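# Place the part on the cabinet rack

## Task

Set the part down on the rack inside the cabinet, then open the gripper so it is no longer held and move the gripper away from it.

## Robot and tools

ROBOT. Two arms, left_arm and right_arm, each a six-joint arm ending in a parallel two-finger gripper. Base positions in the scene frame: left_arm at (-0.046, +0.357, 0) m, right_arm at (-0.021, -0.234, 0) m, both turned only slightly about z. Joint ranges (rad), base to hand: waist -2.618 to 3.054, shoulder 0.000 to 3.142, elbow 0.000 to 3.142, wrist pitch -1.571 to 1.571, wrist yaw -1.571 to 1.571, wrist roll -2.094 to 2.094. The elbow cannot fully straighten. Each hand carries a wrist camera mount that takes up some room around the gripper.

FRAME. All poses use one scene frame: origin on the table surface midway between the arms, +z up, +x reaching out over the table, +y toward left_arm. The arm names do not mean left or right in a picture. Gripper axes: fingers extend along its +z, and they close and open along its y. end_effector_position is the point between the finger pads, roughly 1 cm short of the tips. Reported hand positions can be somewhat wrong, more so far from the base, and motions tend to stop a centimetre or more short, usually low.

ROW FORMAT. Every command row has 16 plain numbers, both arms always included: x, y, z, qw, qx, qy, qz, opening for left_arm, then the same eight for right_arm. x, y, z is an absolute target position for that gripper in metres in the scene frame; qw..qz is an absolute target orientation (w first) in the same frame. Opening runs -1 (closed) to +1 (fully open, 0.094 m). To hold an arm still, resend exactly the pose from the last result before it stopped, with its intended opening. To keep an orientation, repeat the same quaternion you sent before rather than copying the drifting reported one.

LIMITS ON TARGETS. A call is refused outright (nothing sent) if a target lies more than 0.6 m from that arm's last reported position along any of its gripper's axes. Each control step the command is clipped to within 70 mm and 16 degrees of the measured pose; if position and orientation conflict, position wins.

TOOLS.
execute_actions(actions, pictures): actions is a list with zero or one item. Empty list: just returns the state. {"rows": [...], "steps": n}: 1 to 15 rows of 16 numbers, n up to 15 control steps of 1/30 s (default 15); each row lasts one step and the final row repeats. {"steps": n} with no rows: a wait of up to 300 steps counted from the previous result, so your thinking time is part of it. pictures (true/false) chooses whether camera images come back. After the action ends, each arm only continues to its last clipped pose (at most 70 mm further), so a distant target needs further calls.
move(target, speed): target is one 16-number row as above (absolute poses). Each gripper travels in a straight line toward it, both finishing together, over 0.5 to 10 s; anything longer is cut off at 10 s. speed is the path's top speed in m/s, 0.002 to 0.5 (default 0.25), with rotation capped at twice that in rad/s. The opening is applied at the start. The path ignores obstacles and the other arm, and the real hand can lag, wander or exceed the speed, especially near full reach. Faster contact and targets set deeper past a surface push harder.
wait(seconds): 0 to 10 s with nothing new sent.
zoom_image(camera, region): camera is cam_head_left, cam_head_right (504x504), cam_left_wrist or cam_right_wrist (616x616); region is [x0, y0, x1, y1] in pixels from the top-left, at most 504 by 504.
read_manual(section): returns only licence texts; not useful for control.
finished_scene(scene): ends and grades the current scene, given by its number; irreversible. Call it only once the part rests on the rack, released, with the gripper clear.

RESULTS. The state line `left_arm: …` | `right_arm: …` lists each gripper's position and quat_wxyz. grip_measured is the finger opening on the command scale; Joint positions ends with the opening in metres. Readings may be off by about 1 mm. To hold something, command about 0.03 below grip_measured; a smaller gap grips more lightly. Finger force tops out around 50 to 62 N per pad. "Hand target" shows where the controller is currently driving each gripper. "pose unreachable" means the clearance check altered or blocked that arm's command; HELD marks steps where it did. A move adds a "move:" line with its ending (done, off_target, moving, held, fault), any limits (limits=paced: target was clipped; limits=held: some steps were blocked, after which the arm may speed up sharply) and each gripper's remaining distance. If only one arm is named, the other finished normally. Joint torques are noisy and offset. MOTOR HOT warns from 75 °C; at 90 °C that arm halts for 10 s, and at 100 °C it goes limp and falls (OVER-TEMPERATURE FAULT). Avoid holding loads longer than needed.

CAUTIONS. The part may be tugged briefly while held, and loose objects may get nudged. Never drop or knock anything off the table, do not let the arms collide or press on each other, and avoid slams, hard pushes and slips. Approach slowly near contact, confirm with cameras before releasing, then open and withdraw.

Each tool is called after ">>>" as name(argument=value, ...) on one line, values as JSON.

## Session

>>> execute_actions(actions=[])

Scene clock: 0.00 s of 4480.00 s.
left_arm: end_effector_position=(+0.1669, +0.4054, +0.1627) grip_measured=+1.000 end_effector_quat_wxyz=(+0.562, +0.238, +0.759, +0.227) | right_arm: end_effector_position=(+0.3702, -0.3921, +0.3517) grip_measured=+1.000 end_effector_quat_wxyz=(+0.516, +0.186, +0.771, -0.323)
Joint positions: left_arm=[ 0.594  0.047  0.22  -0.494  0.567  0.864  0.094] | right_arm=[-0.236  1.336  1.275 -0.267  0.637 -0.123  0.094]
Joint velocities: left_arm=[-0.002  0.002  0.002 -0.081  0.007  0.022  0.   ] | right_arm=[-0.012  0.017  0.002 -0.095  0.081  0.022  0.   ]
Joint torques (N m, as the arm reports them, + toward a larger angle): no reading
Motor temperatures (°C, as the motors report them): left_arm=[29 36 34 43 30 28] | right_arm=[31 31 34 35 32 32]
Hand target (left_arm): +0.167, +0.404, +0.172; +0.569, +0.240, +0.751, +0.233
Hand target (right_arm): +0.368, -0.392, +0.355; +0.518, +0.188, +0.769, -0.323

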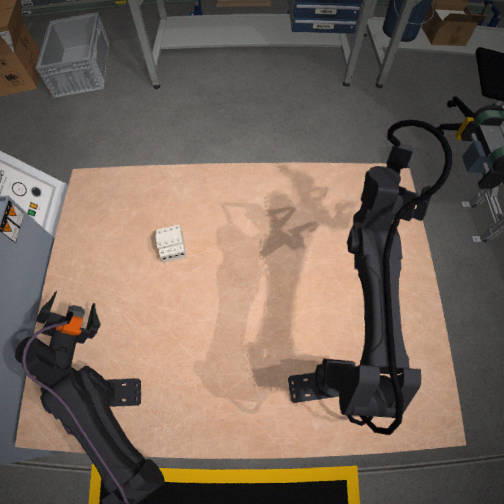

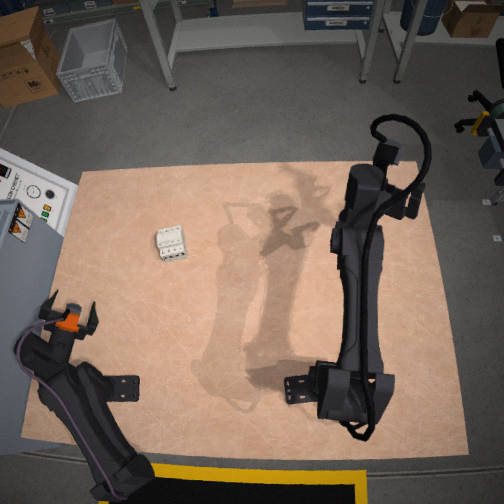

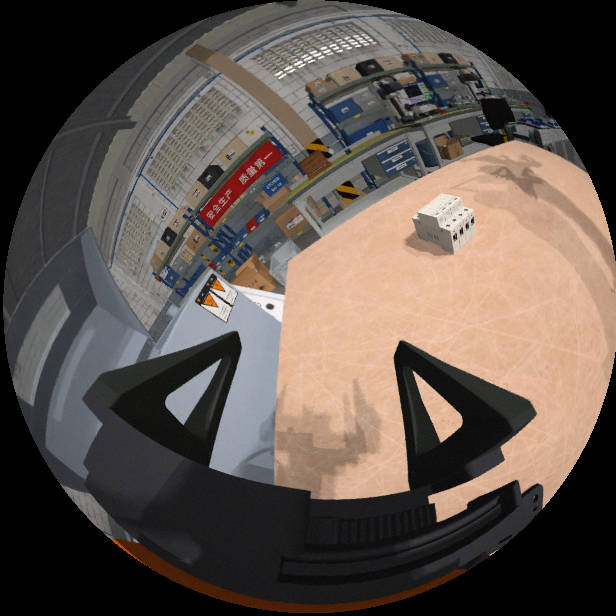

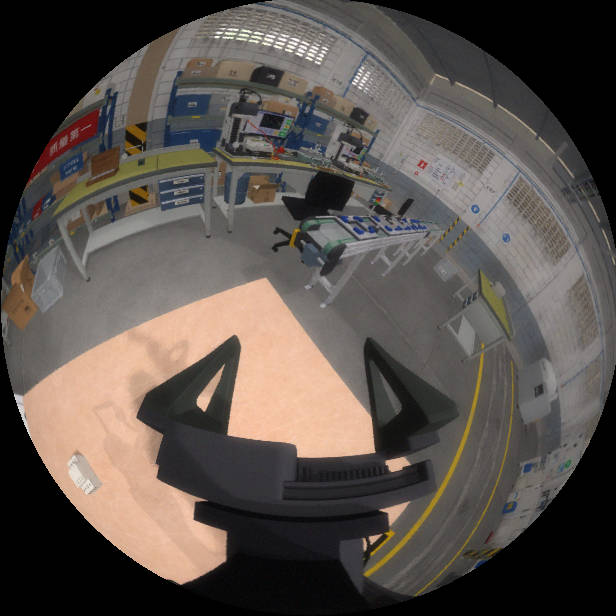

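>>> zoom_image(camera="cam_head_left", region=[120, 190, 220, 290])

Region (120, 190, 220, 290) of cam_head_left's 504x504 image, scaled by 5.040, with more detail than that image has.

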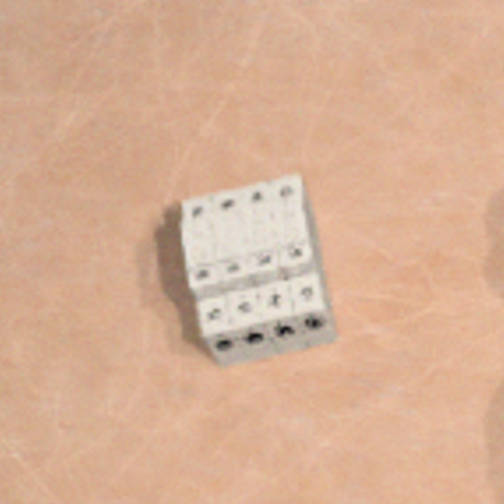

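>>> move(target=[0.29,0.19,0.09,0.459,-0.093,0.882,0.048,1,0.3702,-0.3921,0.3517,0.516,0.186,0.771,-0.323,1], speed=0.3)

Scene clock: 4.40 s of 4480.00 s.
left_arm: end_effector_position=(+0.2910, +0.1940, +0.0751) grip_measured=+1.000 end_effector_quat_wxyz=(+0.444, -0.089, +0.891, +0.045) | right_arm: end_effector_position=(+0.3702, -0.3921, +0.3517) grip_measured=+1.000 end_effector_quat_wxyz=(+0.516, +0.186, +0.771, -0.323)
Joint positions: left_arm=[-0.85   1.594  0.747 -0.083 -0.721 -0.723  0.094] | right_arm=[-0.236  1.336  1.275 -0.267  0.637 -0.123  0.094]
Joint velocities: left_arm=[-0.002 -0.007  0.002 -0.051 -0.022 -0.051  0.   ] | right_arm=[-0.007 -0.002 -0.002 -0.037 -0.051 -0.066  0.   ]
Joint torques (N m, as the arm reports them, + toward a larger angle): left_arm=[-0.78 -5.    7.48  0.94 -0.5  -0.06] | right_arm=[ 0.11 -5.1   8.64  1.62  0.12  0.  ]
Motor temperatures (°C, as the motors report them): left_arm=[29 36 35 44 30 28] | right_arm=[31 31 35 36 32 32]
Hand target (left_arm): +0.296, +0.189, +0.085; +0.455, -0.096, +0.884, +0.043
Hand target (right_arm): +0.370, -0.392, +0.352; +0.516, +0.186, +0.771, -0.323
Off the commanded pose (left_arm): 0.015 m, 2 deg.
Off the commanded pose (right_arm): 0.000 m, 0 deg.
move: off_target (left_arm); limits=paced

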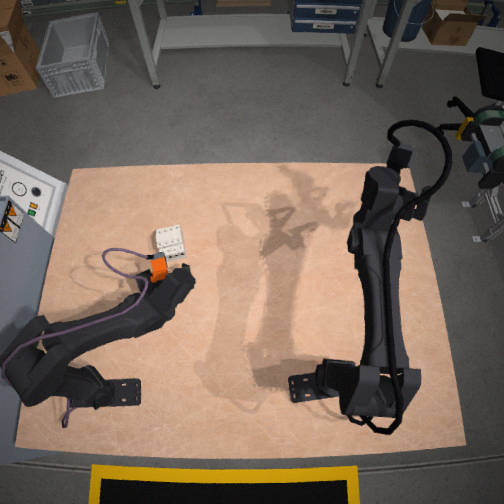

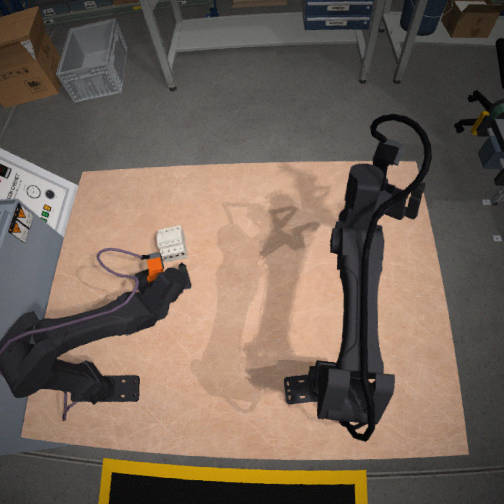

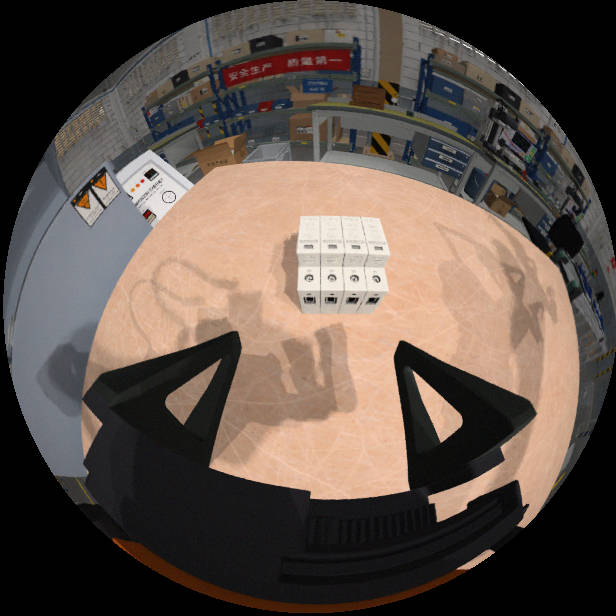

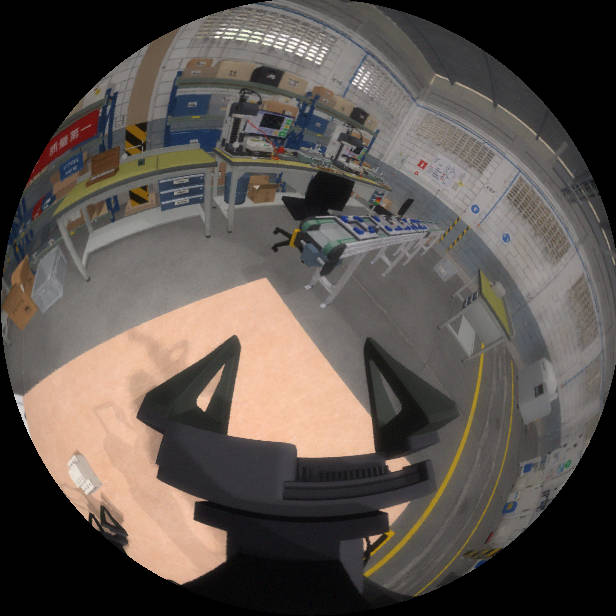

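>>> move(target=[0.325,0.178,0.06,0.459,-0.093,0.882,0.048,1,0.3702,-0.3921,0.3517,0.516,0.186,0.771,-0.323,1], speed=0.1)

Scene clock: 6.77 s of 4480.00 s.
left_arm: end_effector_position=(+0.3125, +0.1821, +0.0474) grip_measured=+1.000 end_effector_quat_wxyz=(+0.442, -0.082, +0.892, +0.055) | right_arm: end_effector_position=(+0.3702, -0.3921, +0.3517) grip_measured=+1.000 end_effector_quat_wxyz=(+0.516, +0.186, +0.771, -0.323)
Joint positions: left_arm=[-0.832  1.76   0.799  0.03  -0.719 -0.692  0.094] | right_arm=[-0.236  1.336  1.275 -0.267  0.637 -0.123  0.094]
Joint velocities: left_arm=[-0.032 -0.002  0.017  0.037  0.081  0.022  0.   ] | right_arm=[-0.007  0.002  0.007 -0.022 -0.051  0.081  0.   ]
Joint torques (N m, as the arm reports them, + toward a larger angle): left_arm=[ 0.77 -6.07  7.07  1.22 -0.43  0.12] | right_arm=[ 0.09 -5.07  8.65  1.61  0.12  0.01]
Motor temperatures (°C, as the motors report them): left_arm=[29 37 35 44 30 28] | right_arm=[31 31 35 37 32 32]
Hand target (left_arm): +0.325, +0.179, +0.060; +0.459, -0.093, +0.882, +0.048
Hand target (right_arm): +0.370, -0.392, +0.352; +0.516, +0.186, +0.771, -0.323
Off the commanded pose (left_arm): 0.018 m, 3 deg.
Off the commanded pose (right_arm): 0.000 m, 0 deg.
move: off_target (left_arm)

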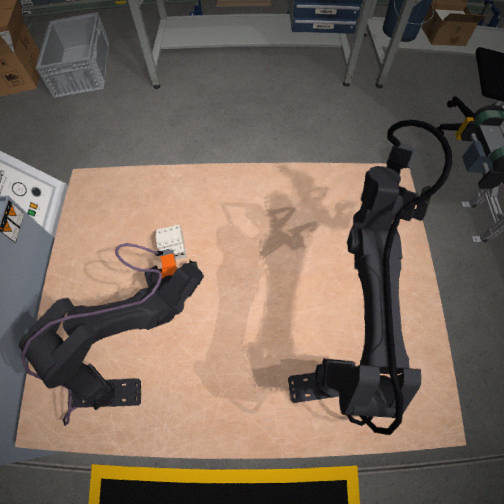

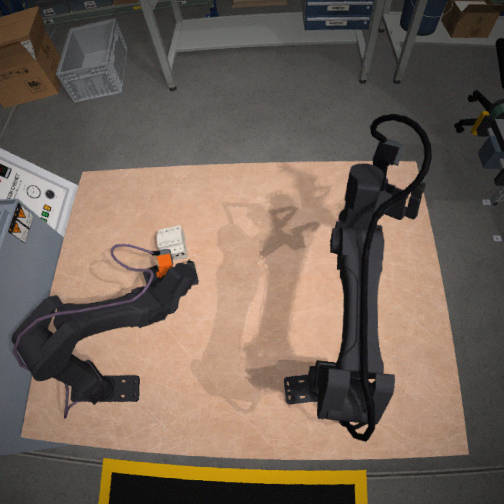

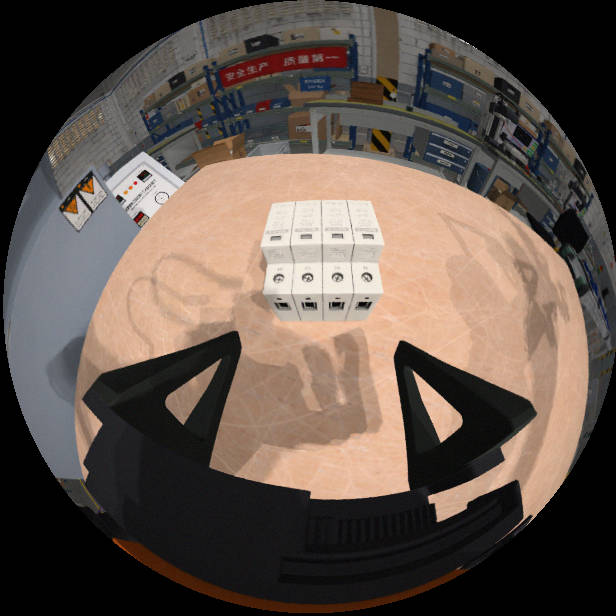

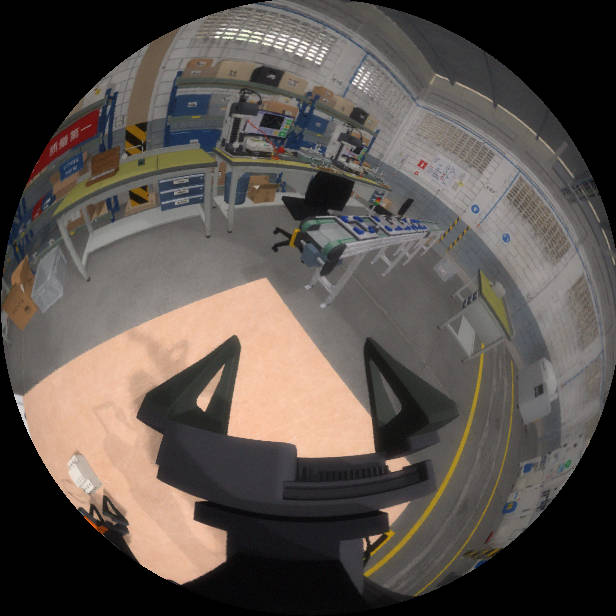

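>>> move(target=[0.385,0.192,0.055,0.459,-0.093,0.882,0.048,1,0.3702,-0.3921,0.3517,0.516,0.186,0.771,-0.323,1], speed=0.08)

Scene clock: 9.13 s of 4480.00 s.
left_arm: end_effector_position=(+0.3724, +0.1976, +0.0420) grip_measured=+1.000 end_effector_quat_wxyz=(+0.442, -0.086, +0.891, +0.058) | right_arm: end_effector_position=(+0.3702, -0.3921, +0.3517) grip_measured=+1.000 end_effector_quat_wxyz=(+0.516, +0.186, +0.771, -0.323)
Joint positions: left_arm=[-0.68   1.893  0.928  0.123 -0.63  -0.549  0.094] | right_arm=[-0.236  1.336  1.275 -0.267  0.637 -0.123  0.094]
Joint velocities: left_arm=[-0.002 -0.007 -0.002  0.051  0.022  0.037  0.   ] | right_arm=[-0.022 -0.007  0.007 -0.051  0.037  0.081  0.   ]
Joint torques (N m, as the arm reports them, + toward a larger angle): left_arm=[ 0.57 -7.39  7.12  1.34 -0.31  0.09] | right_arm=[ 0.08 -5.09  8.61  1.61  0.12 -0.02]
Motor temperatures (°C, as the motors report them): left_arm=[29 37 35 45 30 28] | right_arm=[31 31 35 37 32 32]
Hand target (left_arm): +0.385, +0.194, +0.055; +0.460, -0.093, +0.882, +0.049
Hand target (right_arm): +0.370, -0.392, +0.352; +0.516, +0.186, +0.771, -0.323
Off the commanded pose (left_arm): 0.019 m, 3 deg.
Off the commanded pose (right_arm): 0.000 m, 0 deg.
move: off_target (left_arm)

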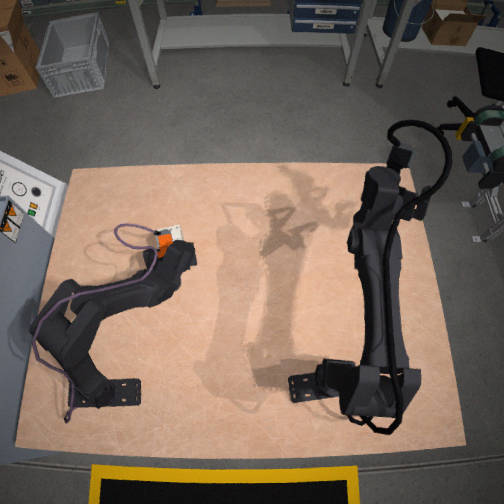

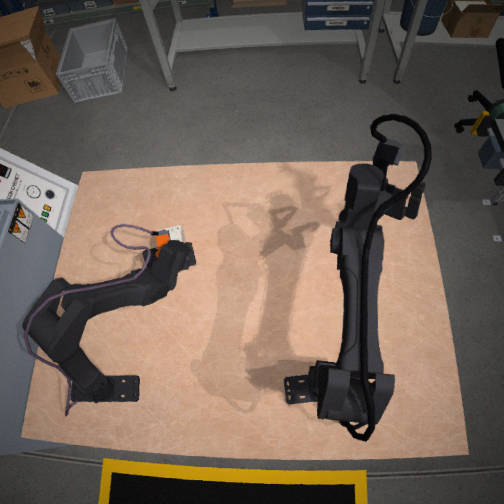

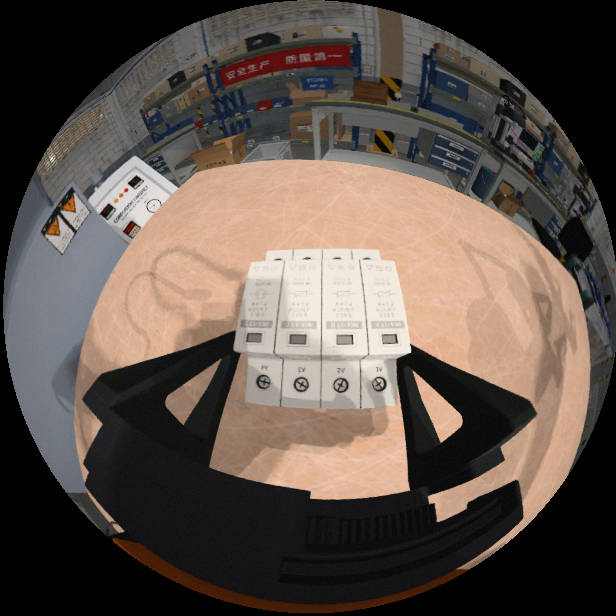

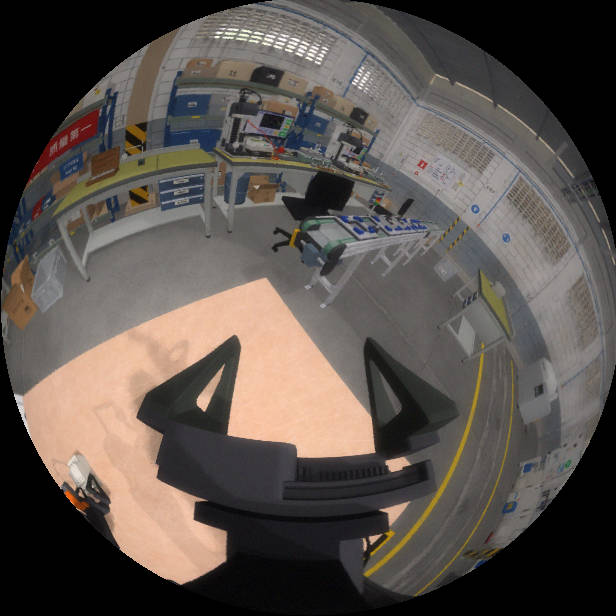

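Matches the earlier stage; advance ~2 cm more, slightly lower.

>>> move(target=[0.408,0.197,0.05,0.459,-0.093,0.882,0.048,1,0.3702,-0.3921,0.3517,0.516,0.186,0.771,-0.323,1], speed=0.06)

Scene clock: 10.97 s of 4480.00 s.
left_arm: end_effector_position=(+0.3949, +0.2002, +0.0367) grip_measured=+1.000 end_effector_quat_wxyz=(+0.441, -0.086, +0.892, +0.057) | right_arm: end_effector_position=(+0.3702, -0.3921, +0.3517) grip_measured=+1.000 end_effector_quat_wxyz=(+0.516, +0.186, +0.771, -0.323)
Joint positions: left_arm=[-0.637  1.958  0.993  0.145 -0.597 -0.511  0.094] | right_arm=[-0.236  1.336  1.275 -0.267  0.637 -0.123  0.094]
Joint velocities: left_arm=[ 0.002  0.017 -0.017 -0.022 -0.051 -0.037  0.   ] | right_arm=[-0.002  0.007  0.002 -0.037 -0.066 -0.037  0.   ]
Joint torques (N m, as the arm reports them, + toward a larger angle): left_arm=[ 0.6  -8.03  7.09  1.38 -0.3   0.08] | right_arm=[ 0.07 -5.09  8.62  1.61  0.11  0.01]
Motor temperatures (°C, as the motors report them): left_arm=[29 37 36 45 30 28] | right_arm=[31 32 36 37 32 32]
Hand target (left_arm): +0.407, +0.198, +0.050; +0.460, -0.093, +0.882, +0.048
Hand target (right_arm): +0.370, -0.392, +0.352; +0.516, +0.186, +0.771, -0.323
Off the commanded pose (left_arm): 0.019 m, 3 deg.
Off the commanded pose (right_arm): 0.000 m, 0 deg.
move: off_target (left_arm)

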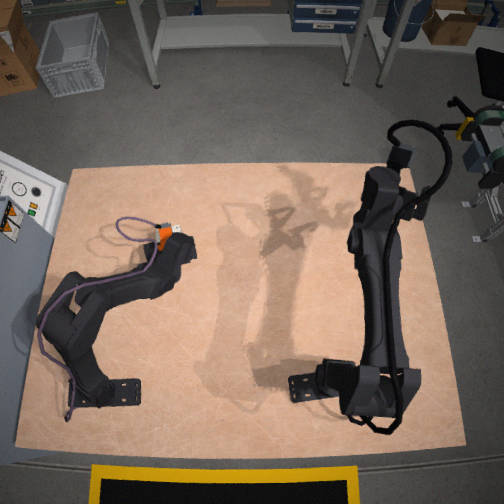

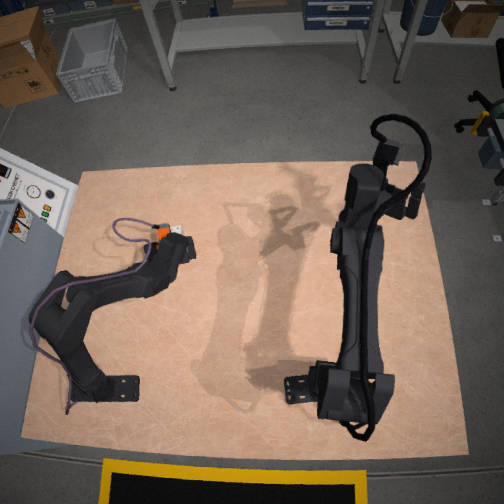

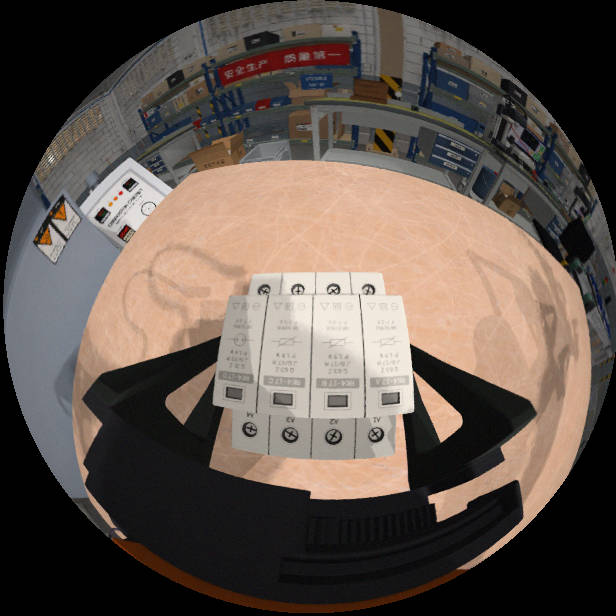

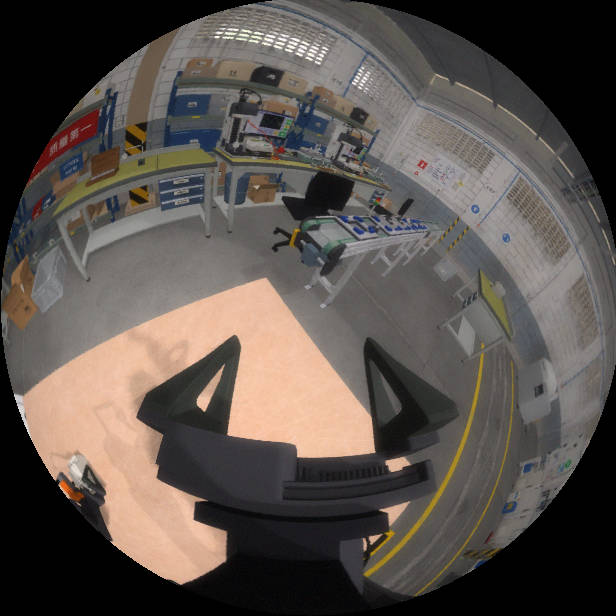

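Close, then lift.

>>> move(target=[0.408,0.197,0.05,0.459,-0.093,0.882,0.048,0.46,0.3702,-0.3921,0.3517,0.516,0.186,0.771,-0.323,1])

>>> move(target=[0.30,0.32,0.42,0.460,0.0,0.887,0.0,0.46,0.3702,-0.3921,0.3517,0.516,0.186,0.771,-0.323,1], speed=0.25)

>>> move(target=[0.13,0.50,0.47,0.400,-0.443,0.768,0.231,0.46,0.3702,-0.3921,0.3517,0.516,0.186,0.771,-0.323,1], speed=0.2)

Scene clock: 12.90 s of 4480.00 s.
left_arm: end_effector_position=(+0.3948, +0.2000, +0.0364) grip_measured=+0.545 end_effector_quat_wxyz=(+0.441, -0.085, +0.892, +0.056) | right_arm: end_effector_position=(+0.3702, -0.3921, +0.3517) grip_measured=+1.000 end_effector_quat_wxyz=(+0.516, +0.186, +0.771, -0.323)
Joint positions: left_arm=[-0.637  1.958  0.993  0.144 -0.596 -0.51   0.073] | right_arm=[-0.236  1.336  1.275 -0.267  0.637 -0.123  0.094]
Joint velocities: left_arm=[ 0.022  0.007  0.007 -0.051 -0.051  0.022  0.002] | right_arm=[ 0.002 -0.007  0.002  0.007  0.007 -0.066  0.   ]
Joint torques (N m, as the arm reports them, + toward a larger angle): left_arm=[ 0.57 -7.93  7.22  1.35 -0.29  0.09] | right_arm=[ 0.07 -5.12  8.61  1.61  0.12 -0.01]
Motor temperatures (°C, as the motors report them): left_arm=[29 38 36 45 31 28] | right_arm=[31 32 36 38 32 32]
Hand target (left_arm): +0.407, +0.198, +0.050; +0.459, -0.093, +0.882, +0.048
Hand target (right_arm): +0.370, -0.392, +0.352; +0.516, +0.186, +0.771, -0.323
Off the commanded pose (left_arm): 0.019 m, 3 deg.
Off the commanded pose (right_arm): 0.000 m, 0 deg.
move: off_target (left_arm)

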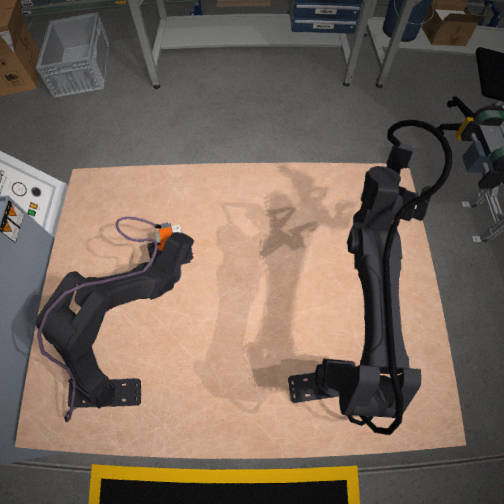

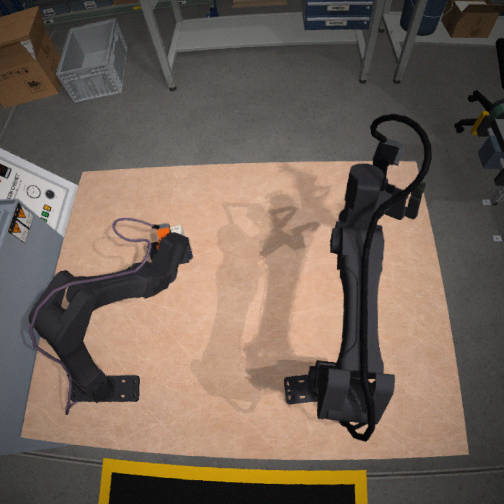

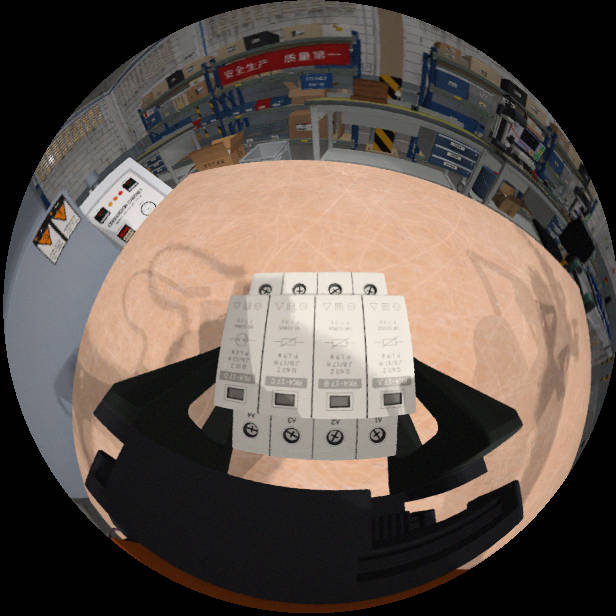

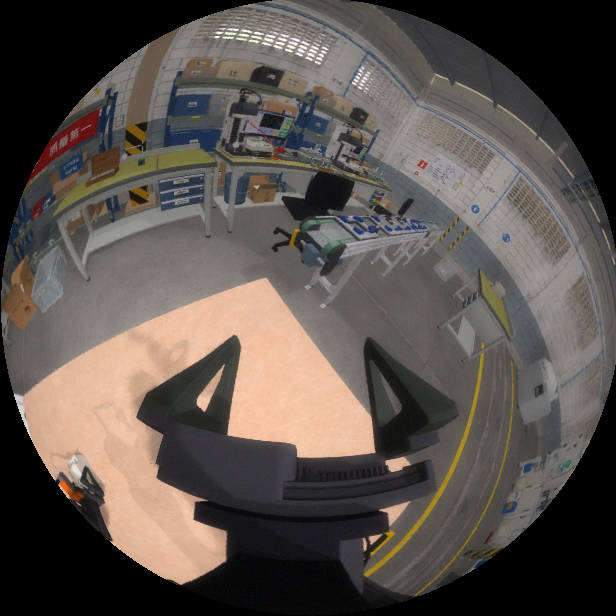

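Scene clock: 15.33 s of 4480.00 s.
left_arm: end_effector_position=(+0.2908, +0.3181, +0.3847) grip_measured=+0.545 end_effector_quat_wxyz=(+0.399, +0.007, +0.917, +0.008) | right_arm: end_effector_position=(+0.3702, -0.3921, +0.3517) grip_measured=+1.000 end_effector_quat_wxyz=(+0.516, +0.186, +0.771, -0.323)
Joint positions: left_arm=[-0.276  1.412  1.94  -1.29  -0.154 -0.118  0.073] | right_arm=[-0.236  1.336  1.275 -0.267  0.637 -0.123  0.094]
Joint velocities: left_arm=[ 0.017 -0.007  0.002 -0.022 -0.007 -0.007 -0.001] | right_arm=[-0.007 -0.007  0.002 -0.007 -0.095  0.007  0.   ]
Joint torques (N m, as the arm reports them, + toward a larger angle): left_arm=[ 0.63 -5.27  7.72  1.99 -0.12  0.1 ] | right_arm=[ 0.08 -5.12  8.59  1.62  0.12  0.  ]
Motor temperatures (°C, as the motors report them): left_arm=[29 38 36 46 31 28] | right_arm=[31 32 36 38 32 32]
Hand target (left_arm): +0.294, +0.321, +0.422; +0.462, +0.001, +0.887, +0.002
Hand target (right_arm): +0.370, -0.392, +0.352; +0.516, +0.186, +0.771, -0.323
Off the commanded pose (left_arm): 0.037 m, 8 deg.
Off the commanded pose (right_arm): 0.000 m, 0 deg.
move: off_target (left_arm)

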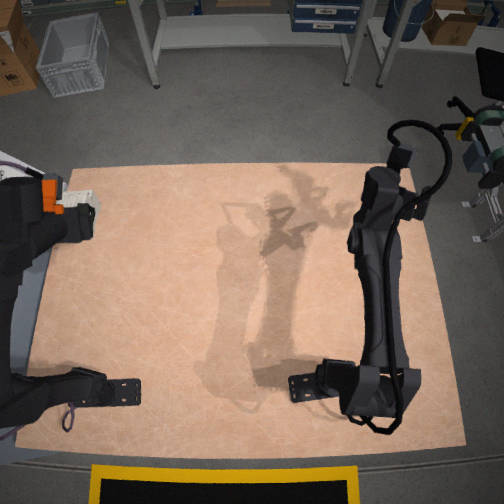

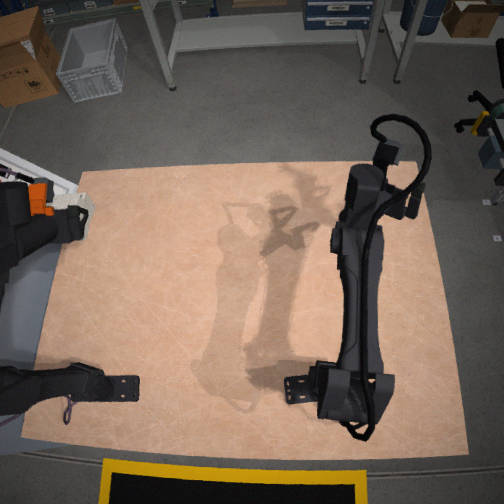

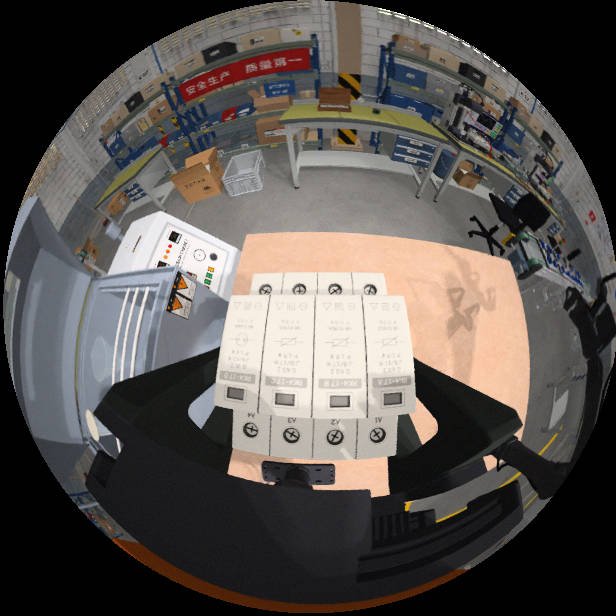

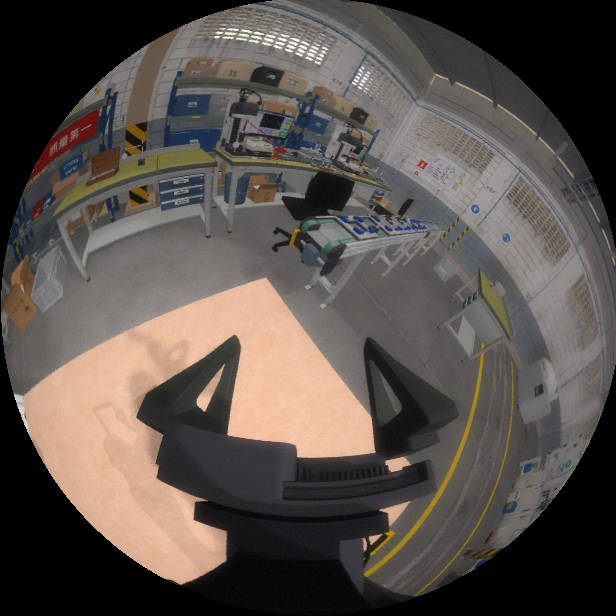

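Scene clock: 18.43 s of 4480.00 s.
left_arm: end_effector_position=(+0.1445, +0.4939, +0.4506) grip_measured=+0.544 end_effector_quat_wxyz=(+0.438, -0.403, +0.777, +0.205) | right_arm: end_effector_position=(+0.3702, -0.3921, +0.3517) grip_measured=+1.000 end_effector_quat_wxyz=(+0.516, +0.186, +0.771, -0.323)
Joint positions: left_arm=[ 0.083  1.228  2.083 -1.567 -0.62  -0.505  0.073] | right_arm=[-0.236  1.336  1.275 -0.267  0.637 -0.123  0.094]
Joint velocities: left_arm=[-0.007 -0.002 -0.007 -0.051 -0.037 -0.037 -0.001] | right_arm=[-0.012  0.012  0.017 -0.051 -0.022 -0.051  0.   ]
Joint torques (N m, as the arm reports them, + toward a larger angle): left_arm=[ 0.74 -2.07  6.59  1.22 -0.59  0.12] | right_arm=[ 0.09 -5.08  8.6   1.62  0.12  0.  ]
Motor temperatures (°C, as the motors report them): left_arm=[29 38 36 46 31 28] | right_arm=[31 32 36 38 32 32]
Hand target (left_arm): +0.127, +0.499, +0.468; +0.461, -0.413, +0.755, +0.219
Hand target (right_arm): +0.370, -0.392, +0.352; +0.516, +0.186, +0.771, -0.323
Off the commanded pose (left_arm): 0.025 m, 7 deg.
Off the commanded pose (right_arm): 0.000 m, 0 deg.
joint sent to its limit (left arm) — the command would take joint 4 (wrist pitch) past its lower limit, so that joint was sent only as far as its limit.
move: off_target (left_arm)

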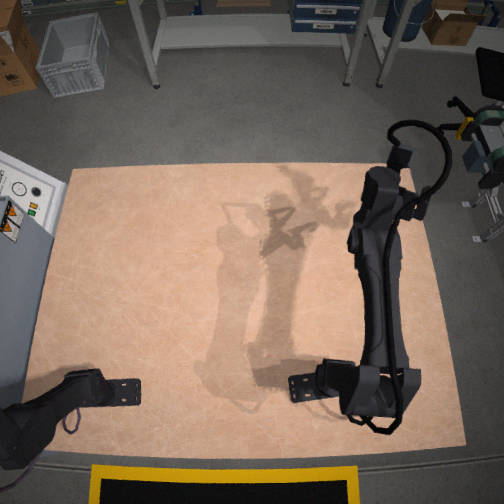

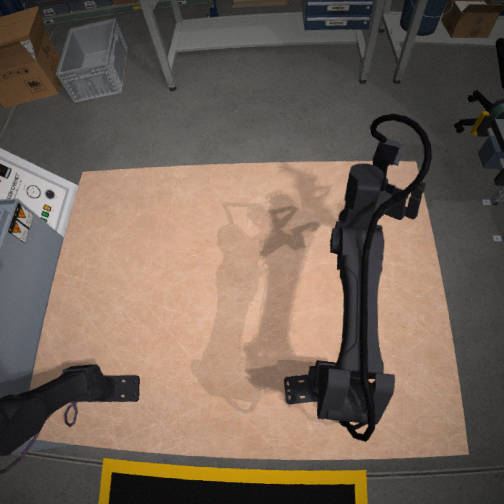

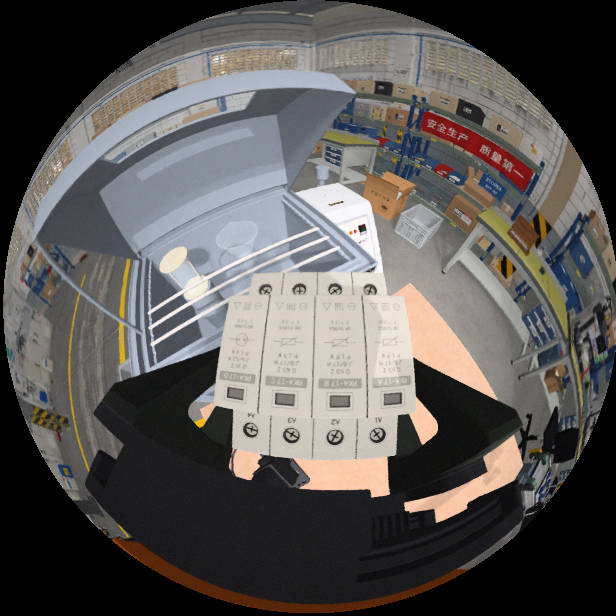

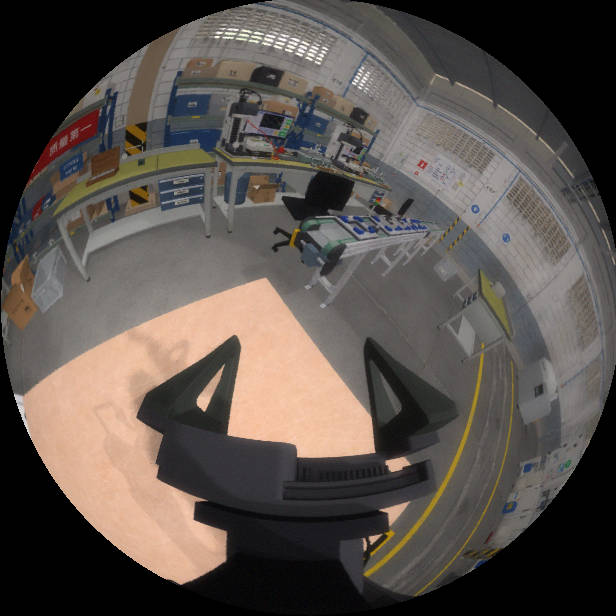

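>>> move(target=[0.20,0.80,0.44,0.46,-0.436,0.737,0.272,0.46,0.3702,-0.3921,0.3517,0.516,0.186,0.771,-0.323,1], speed=0.12)

Scene clock: 22.73 s of 4480.00 s.
left_arm: end_effector_position=(+0.1933, +0.7938, +0.3812) grip_measured=+0.544 end_effector_quat_wxyz=(+0.388, -0.455, +0.767, +0.231) | right_arm: end_effector_position=(+0.3702, -0.3921, +0.3517) grip_measured=+1.000 end_effector_quat_wxyz=(+0.516, +0.186, +0.771, -0.323)
Joint positions: left_arm=[ 0.989  1.883  2.321 -1.071 -0.005 -0.001  0.073] | right_arm=[-0.236  1.336  1.275 -0.267  0.637 -0.123  0.094]
Joint velocities: left_arm=[-0.007 -0.002 -0.007 -0.037 -0.037 -0.022  0.001] | right_arm=[ 0.007  0.012  0.002 -0.007  0.051 -0.022  0.   ]
Joint torques (N m, as the arm reports them, + toward a larger angle): left_arm=[ 0.59 -9.72  9.01  2.31  0.03  0.1 ] | right_arm=[ 0.08 -5.09  8.58  1.62  0.12  0.  ]
Motor temperatures (°C, as the motors report them): left_arm=[29 38 37 48 31 28] | right_arm=[31 32 36 39 32 32]
Hand target (left_arm): +0.192, +0.796, +0.439; +0.456, -0.430, +0.730, +0.273
Hand target (right_arm): +0.370, -0.392, +0.352; +0.516, +0.186, +0.771, -0.323
Off the commanded pose (left_arm): 0.060 m, 10 deg.
Off the commanded pose (right_arm): 0.000 m, 0 deg.
move: off_target (left_arm)

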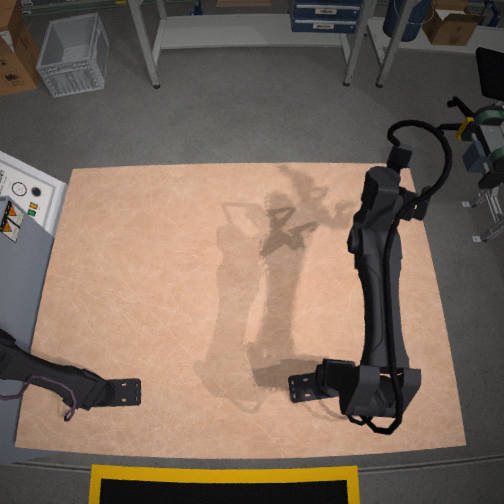

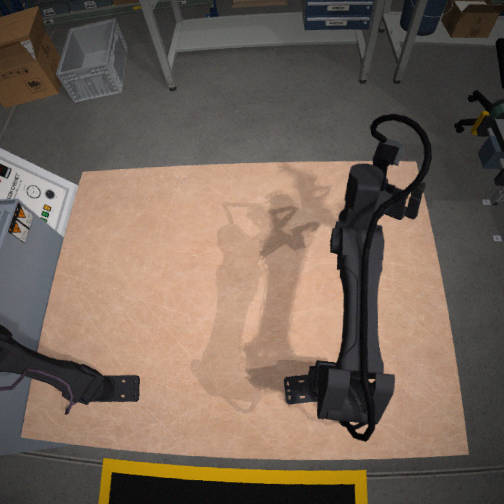

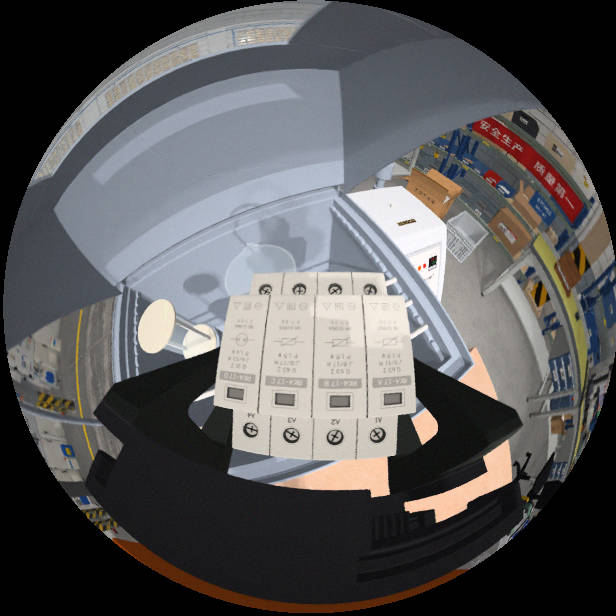

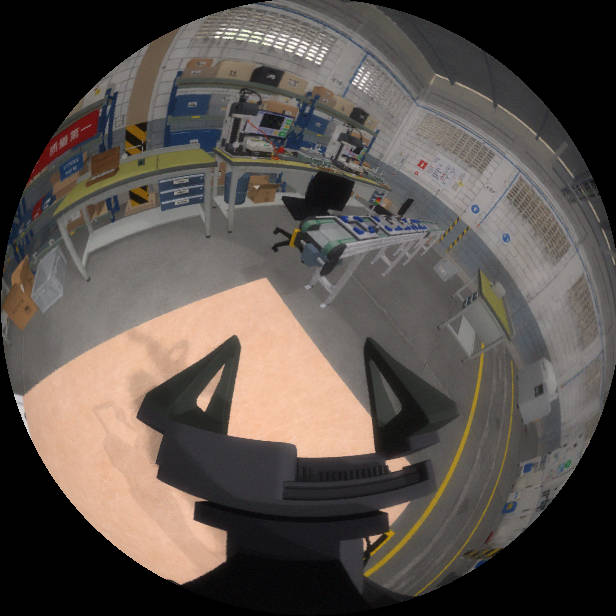

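>>> move(target=[0.222,0.838,0.335,0.46,-0.436,0.737,0.272,0.46,0.3702,-0.3921,0.3517,0.516,0.186,0.771,-0.323,1], speed=0.05)

Scene clock: 25.97 s of 4480.00 s.
left_arm: end_effector_position=(+0.2127, +0.8288, +0.2654) grip_measured=+0.544 end_effector_quat_wxyz=(+0.376, -0.458, +0.774, +0.224) | right_arm: end_effector_position=(+0.3702, -0.3921, +0.3517) grip_measured=+1.000 end_effector_quat_wxyz=(+0.516, +0.186, +0.771, -0.323)
Joint positions: left_arm=[ 0.989  1.857  1.805 -0.613 -0.005 -0.001  0.073] | right_arm=[-0.236  1.336  1.275 -0.267  0.637 -0.123  0.094]
Joint velocities: left_arm=[-0.012  0.012 -0.007 -0.007 -0.051 -0.081 -0.001] | right_arm=[ 0.007  0.002 -0.017 -0.037 -0.007 -0.051  0.   ]
Joint torques (N m, as the arm reports them, + toward a larger angle): left_arm=[ -0.46 -13.04   8.09   2.42  -0.07   0.  ] | right_arm=[ 0.11 -5.1   8.68  1.61  0.12  0.  ]
Motor temperatures (°C, as the motors report them): left_arm=[29 40 37 49 31 28] | right_arm=[31 32 37 39 32 32]
Hand target (left_arm): +0.218, +0.832, +0.336; +0.454, -0.432, +0.731, +0.269
Hand target (right_arm): +0.370, -0.392, +0.352; +0.516, +0.186, +0.771, -0.323
Off the commanded pose (left_arm): 0.071 m, 12 deg.
Off the commanded pose (right_arm): 0.000 m, 0 deg.
move: off_target (left_arm)

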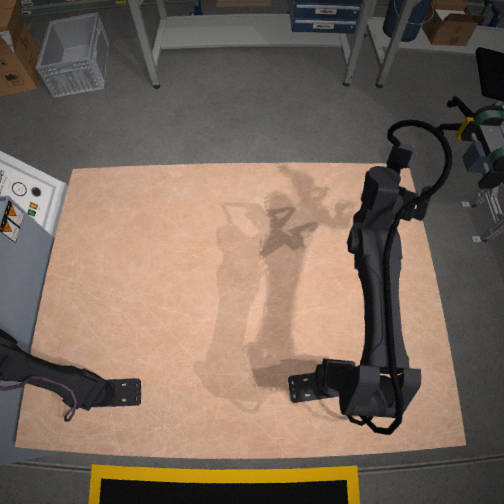

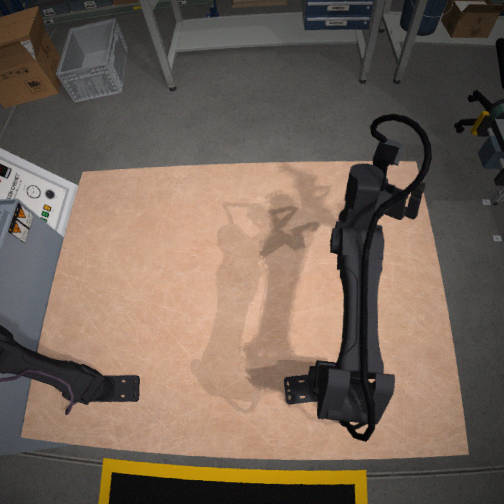

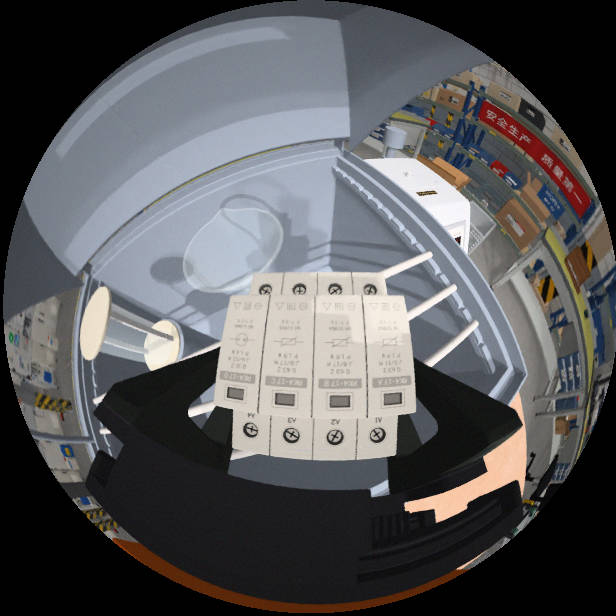

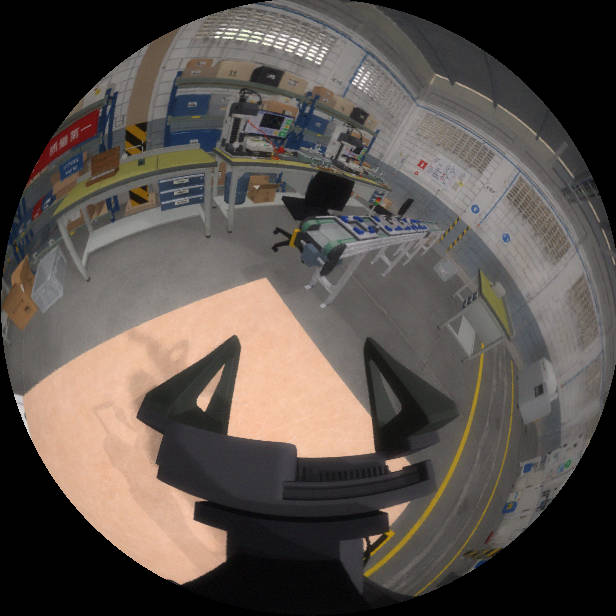

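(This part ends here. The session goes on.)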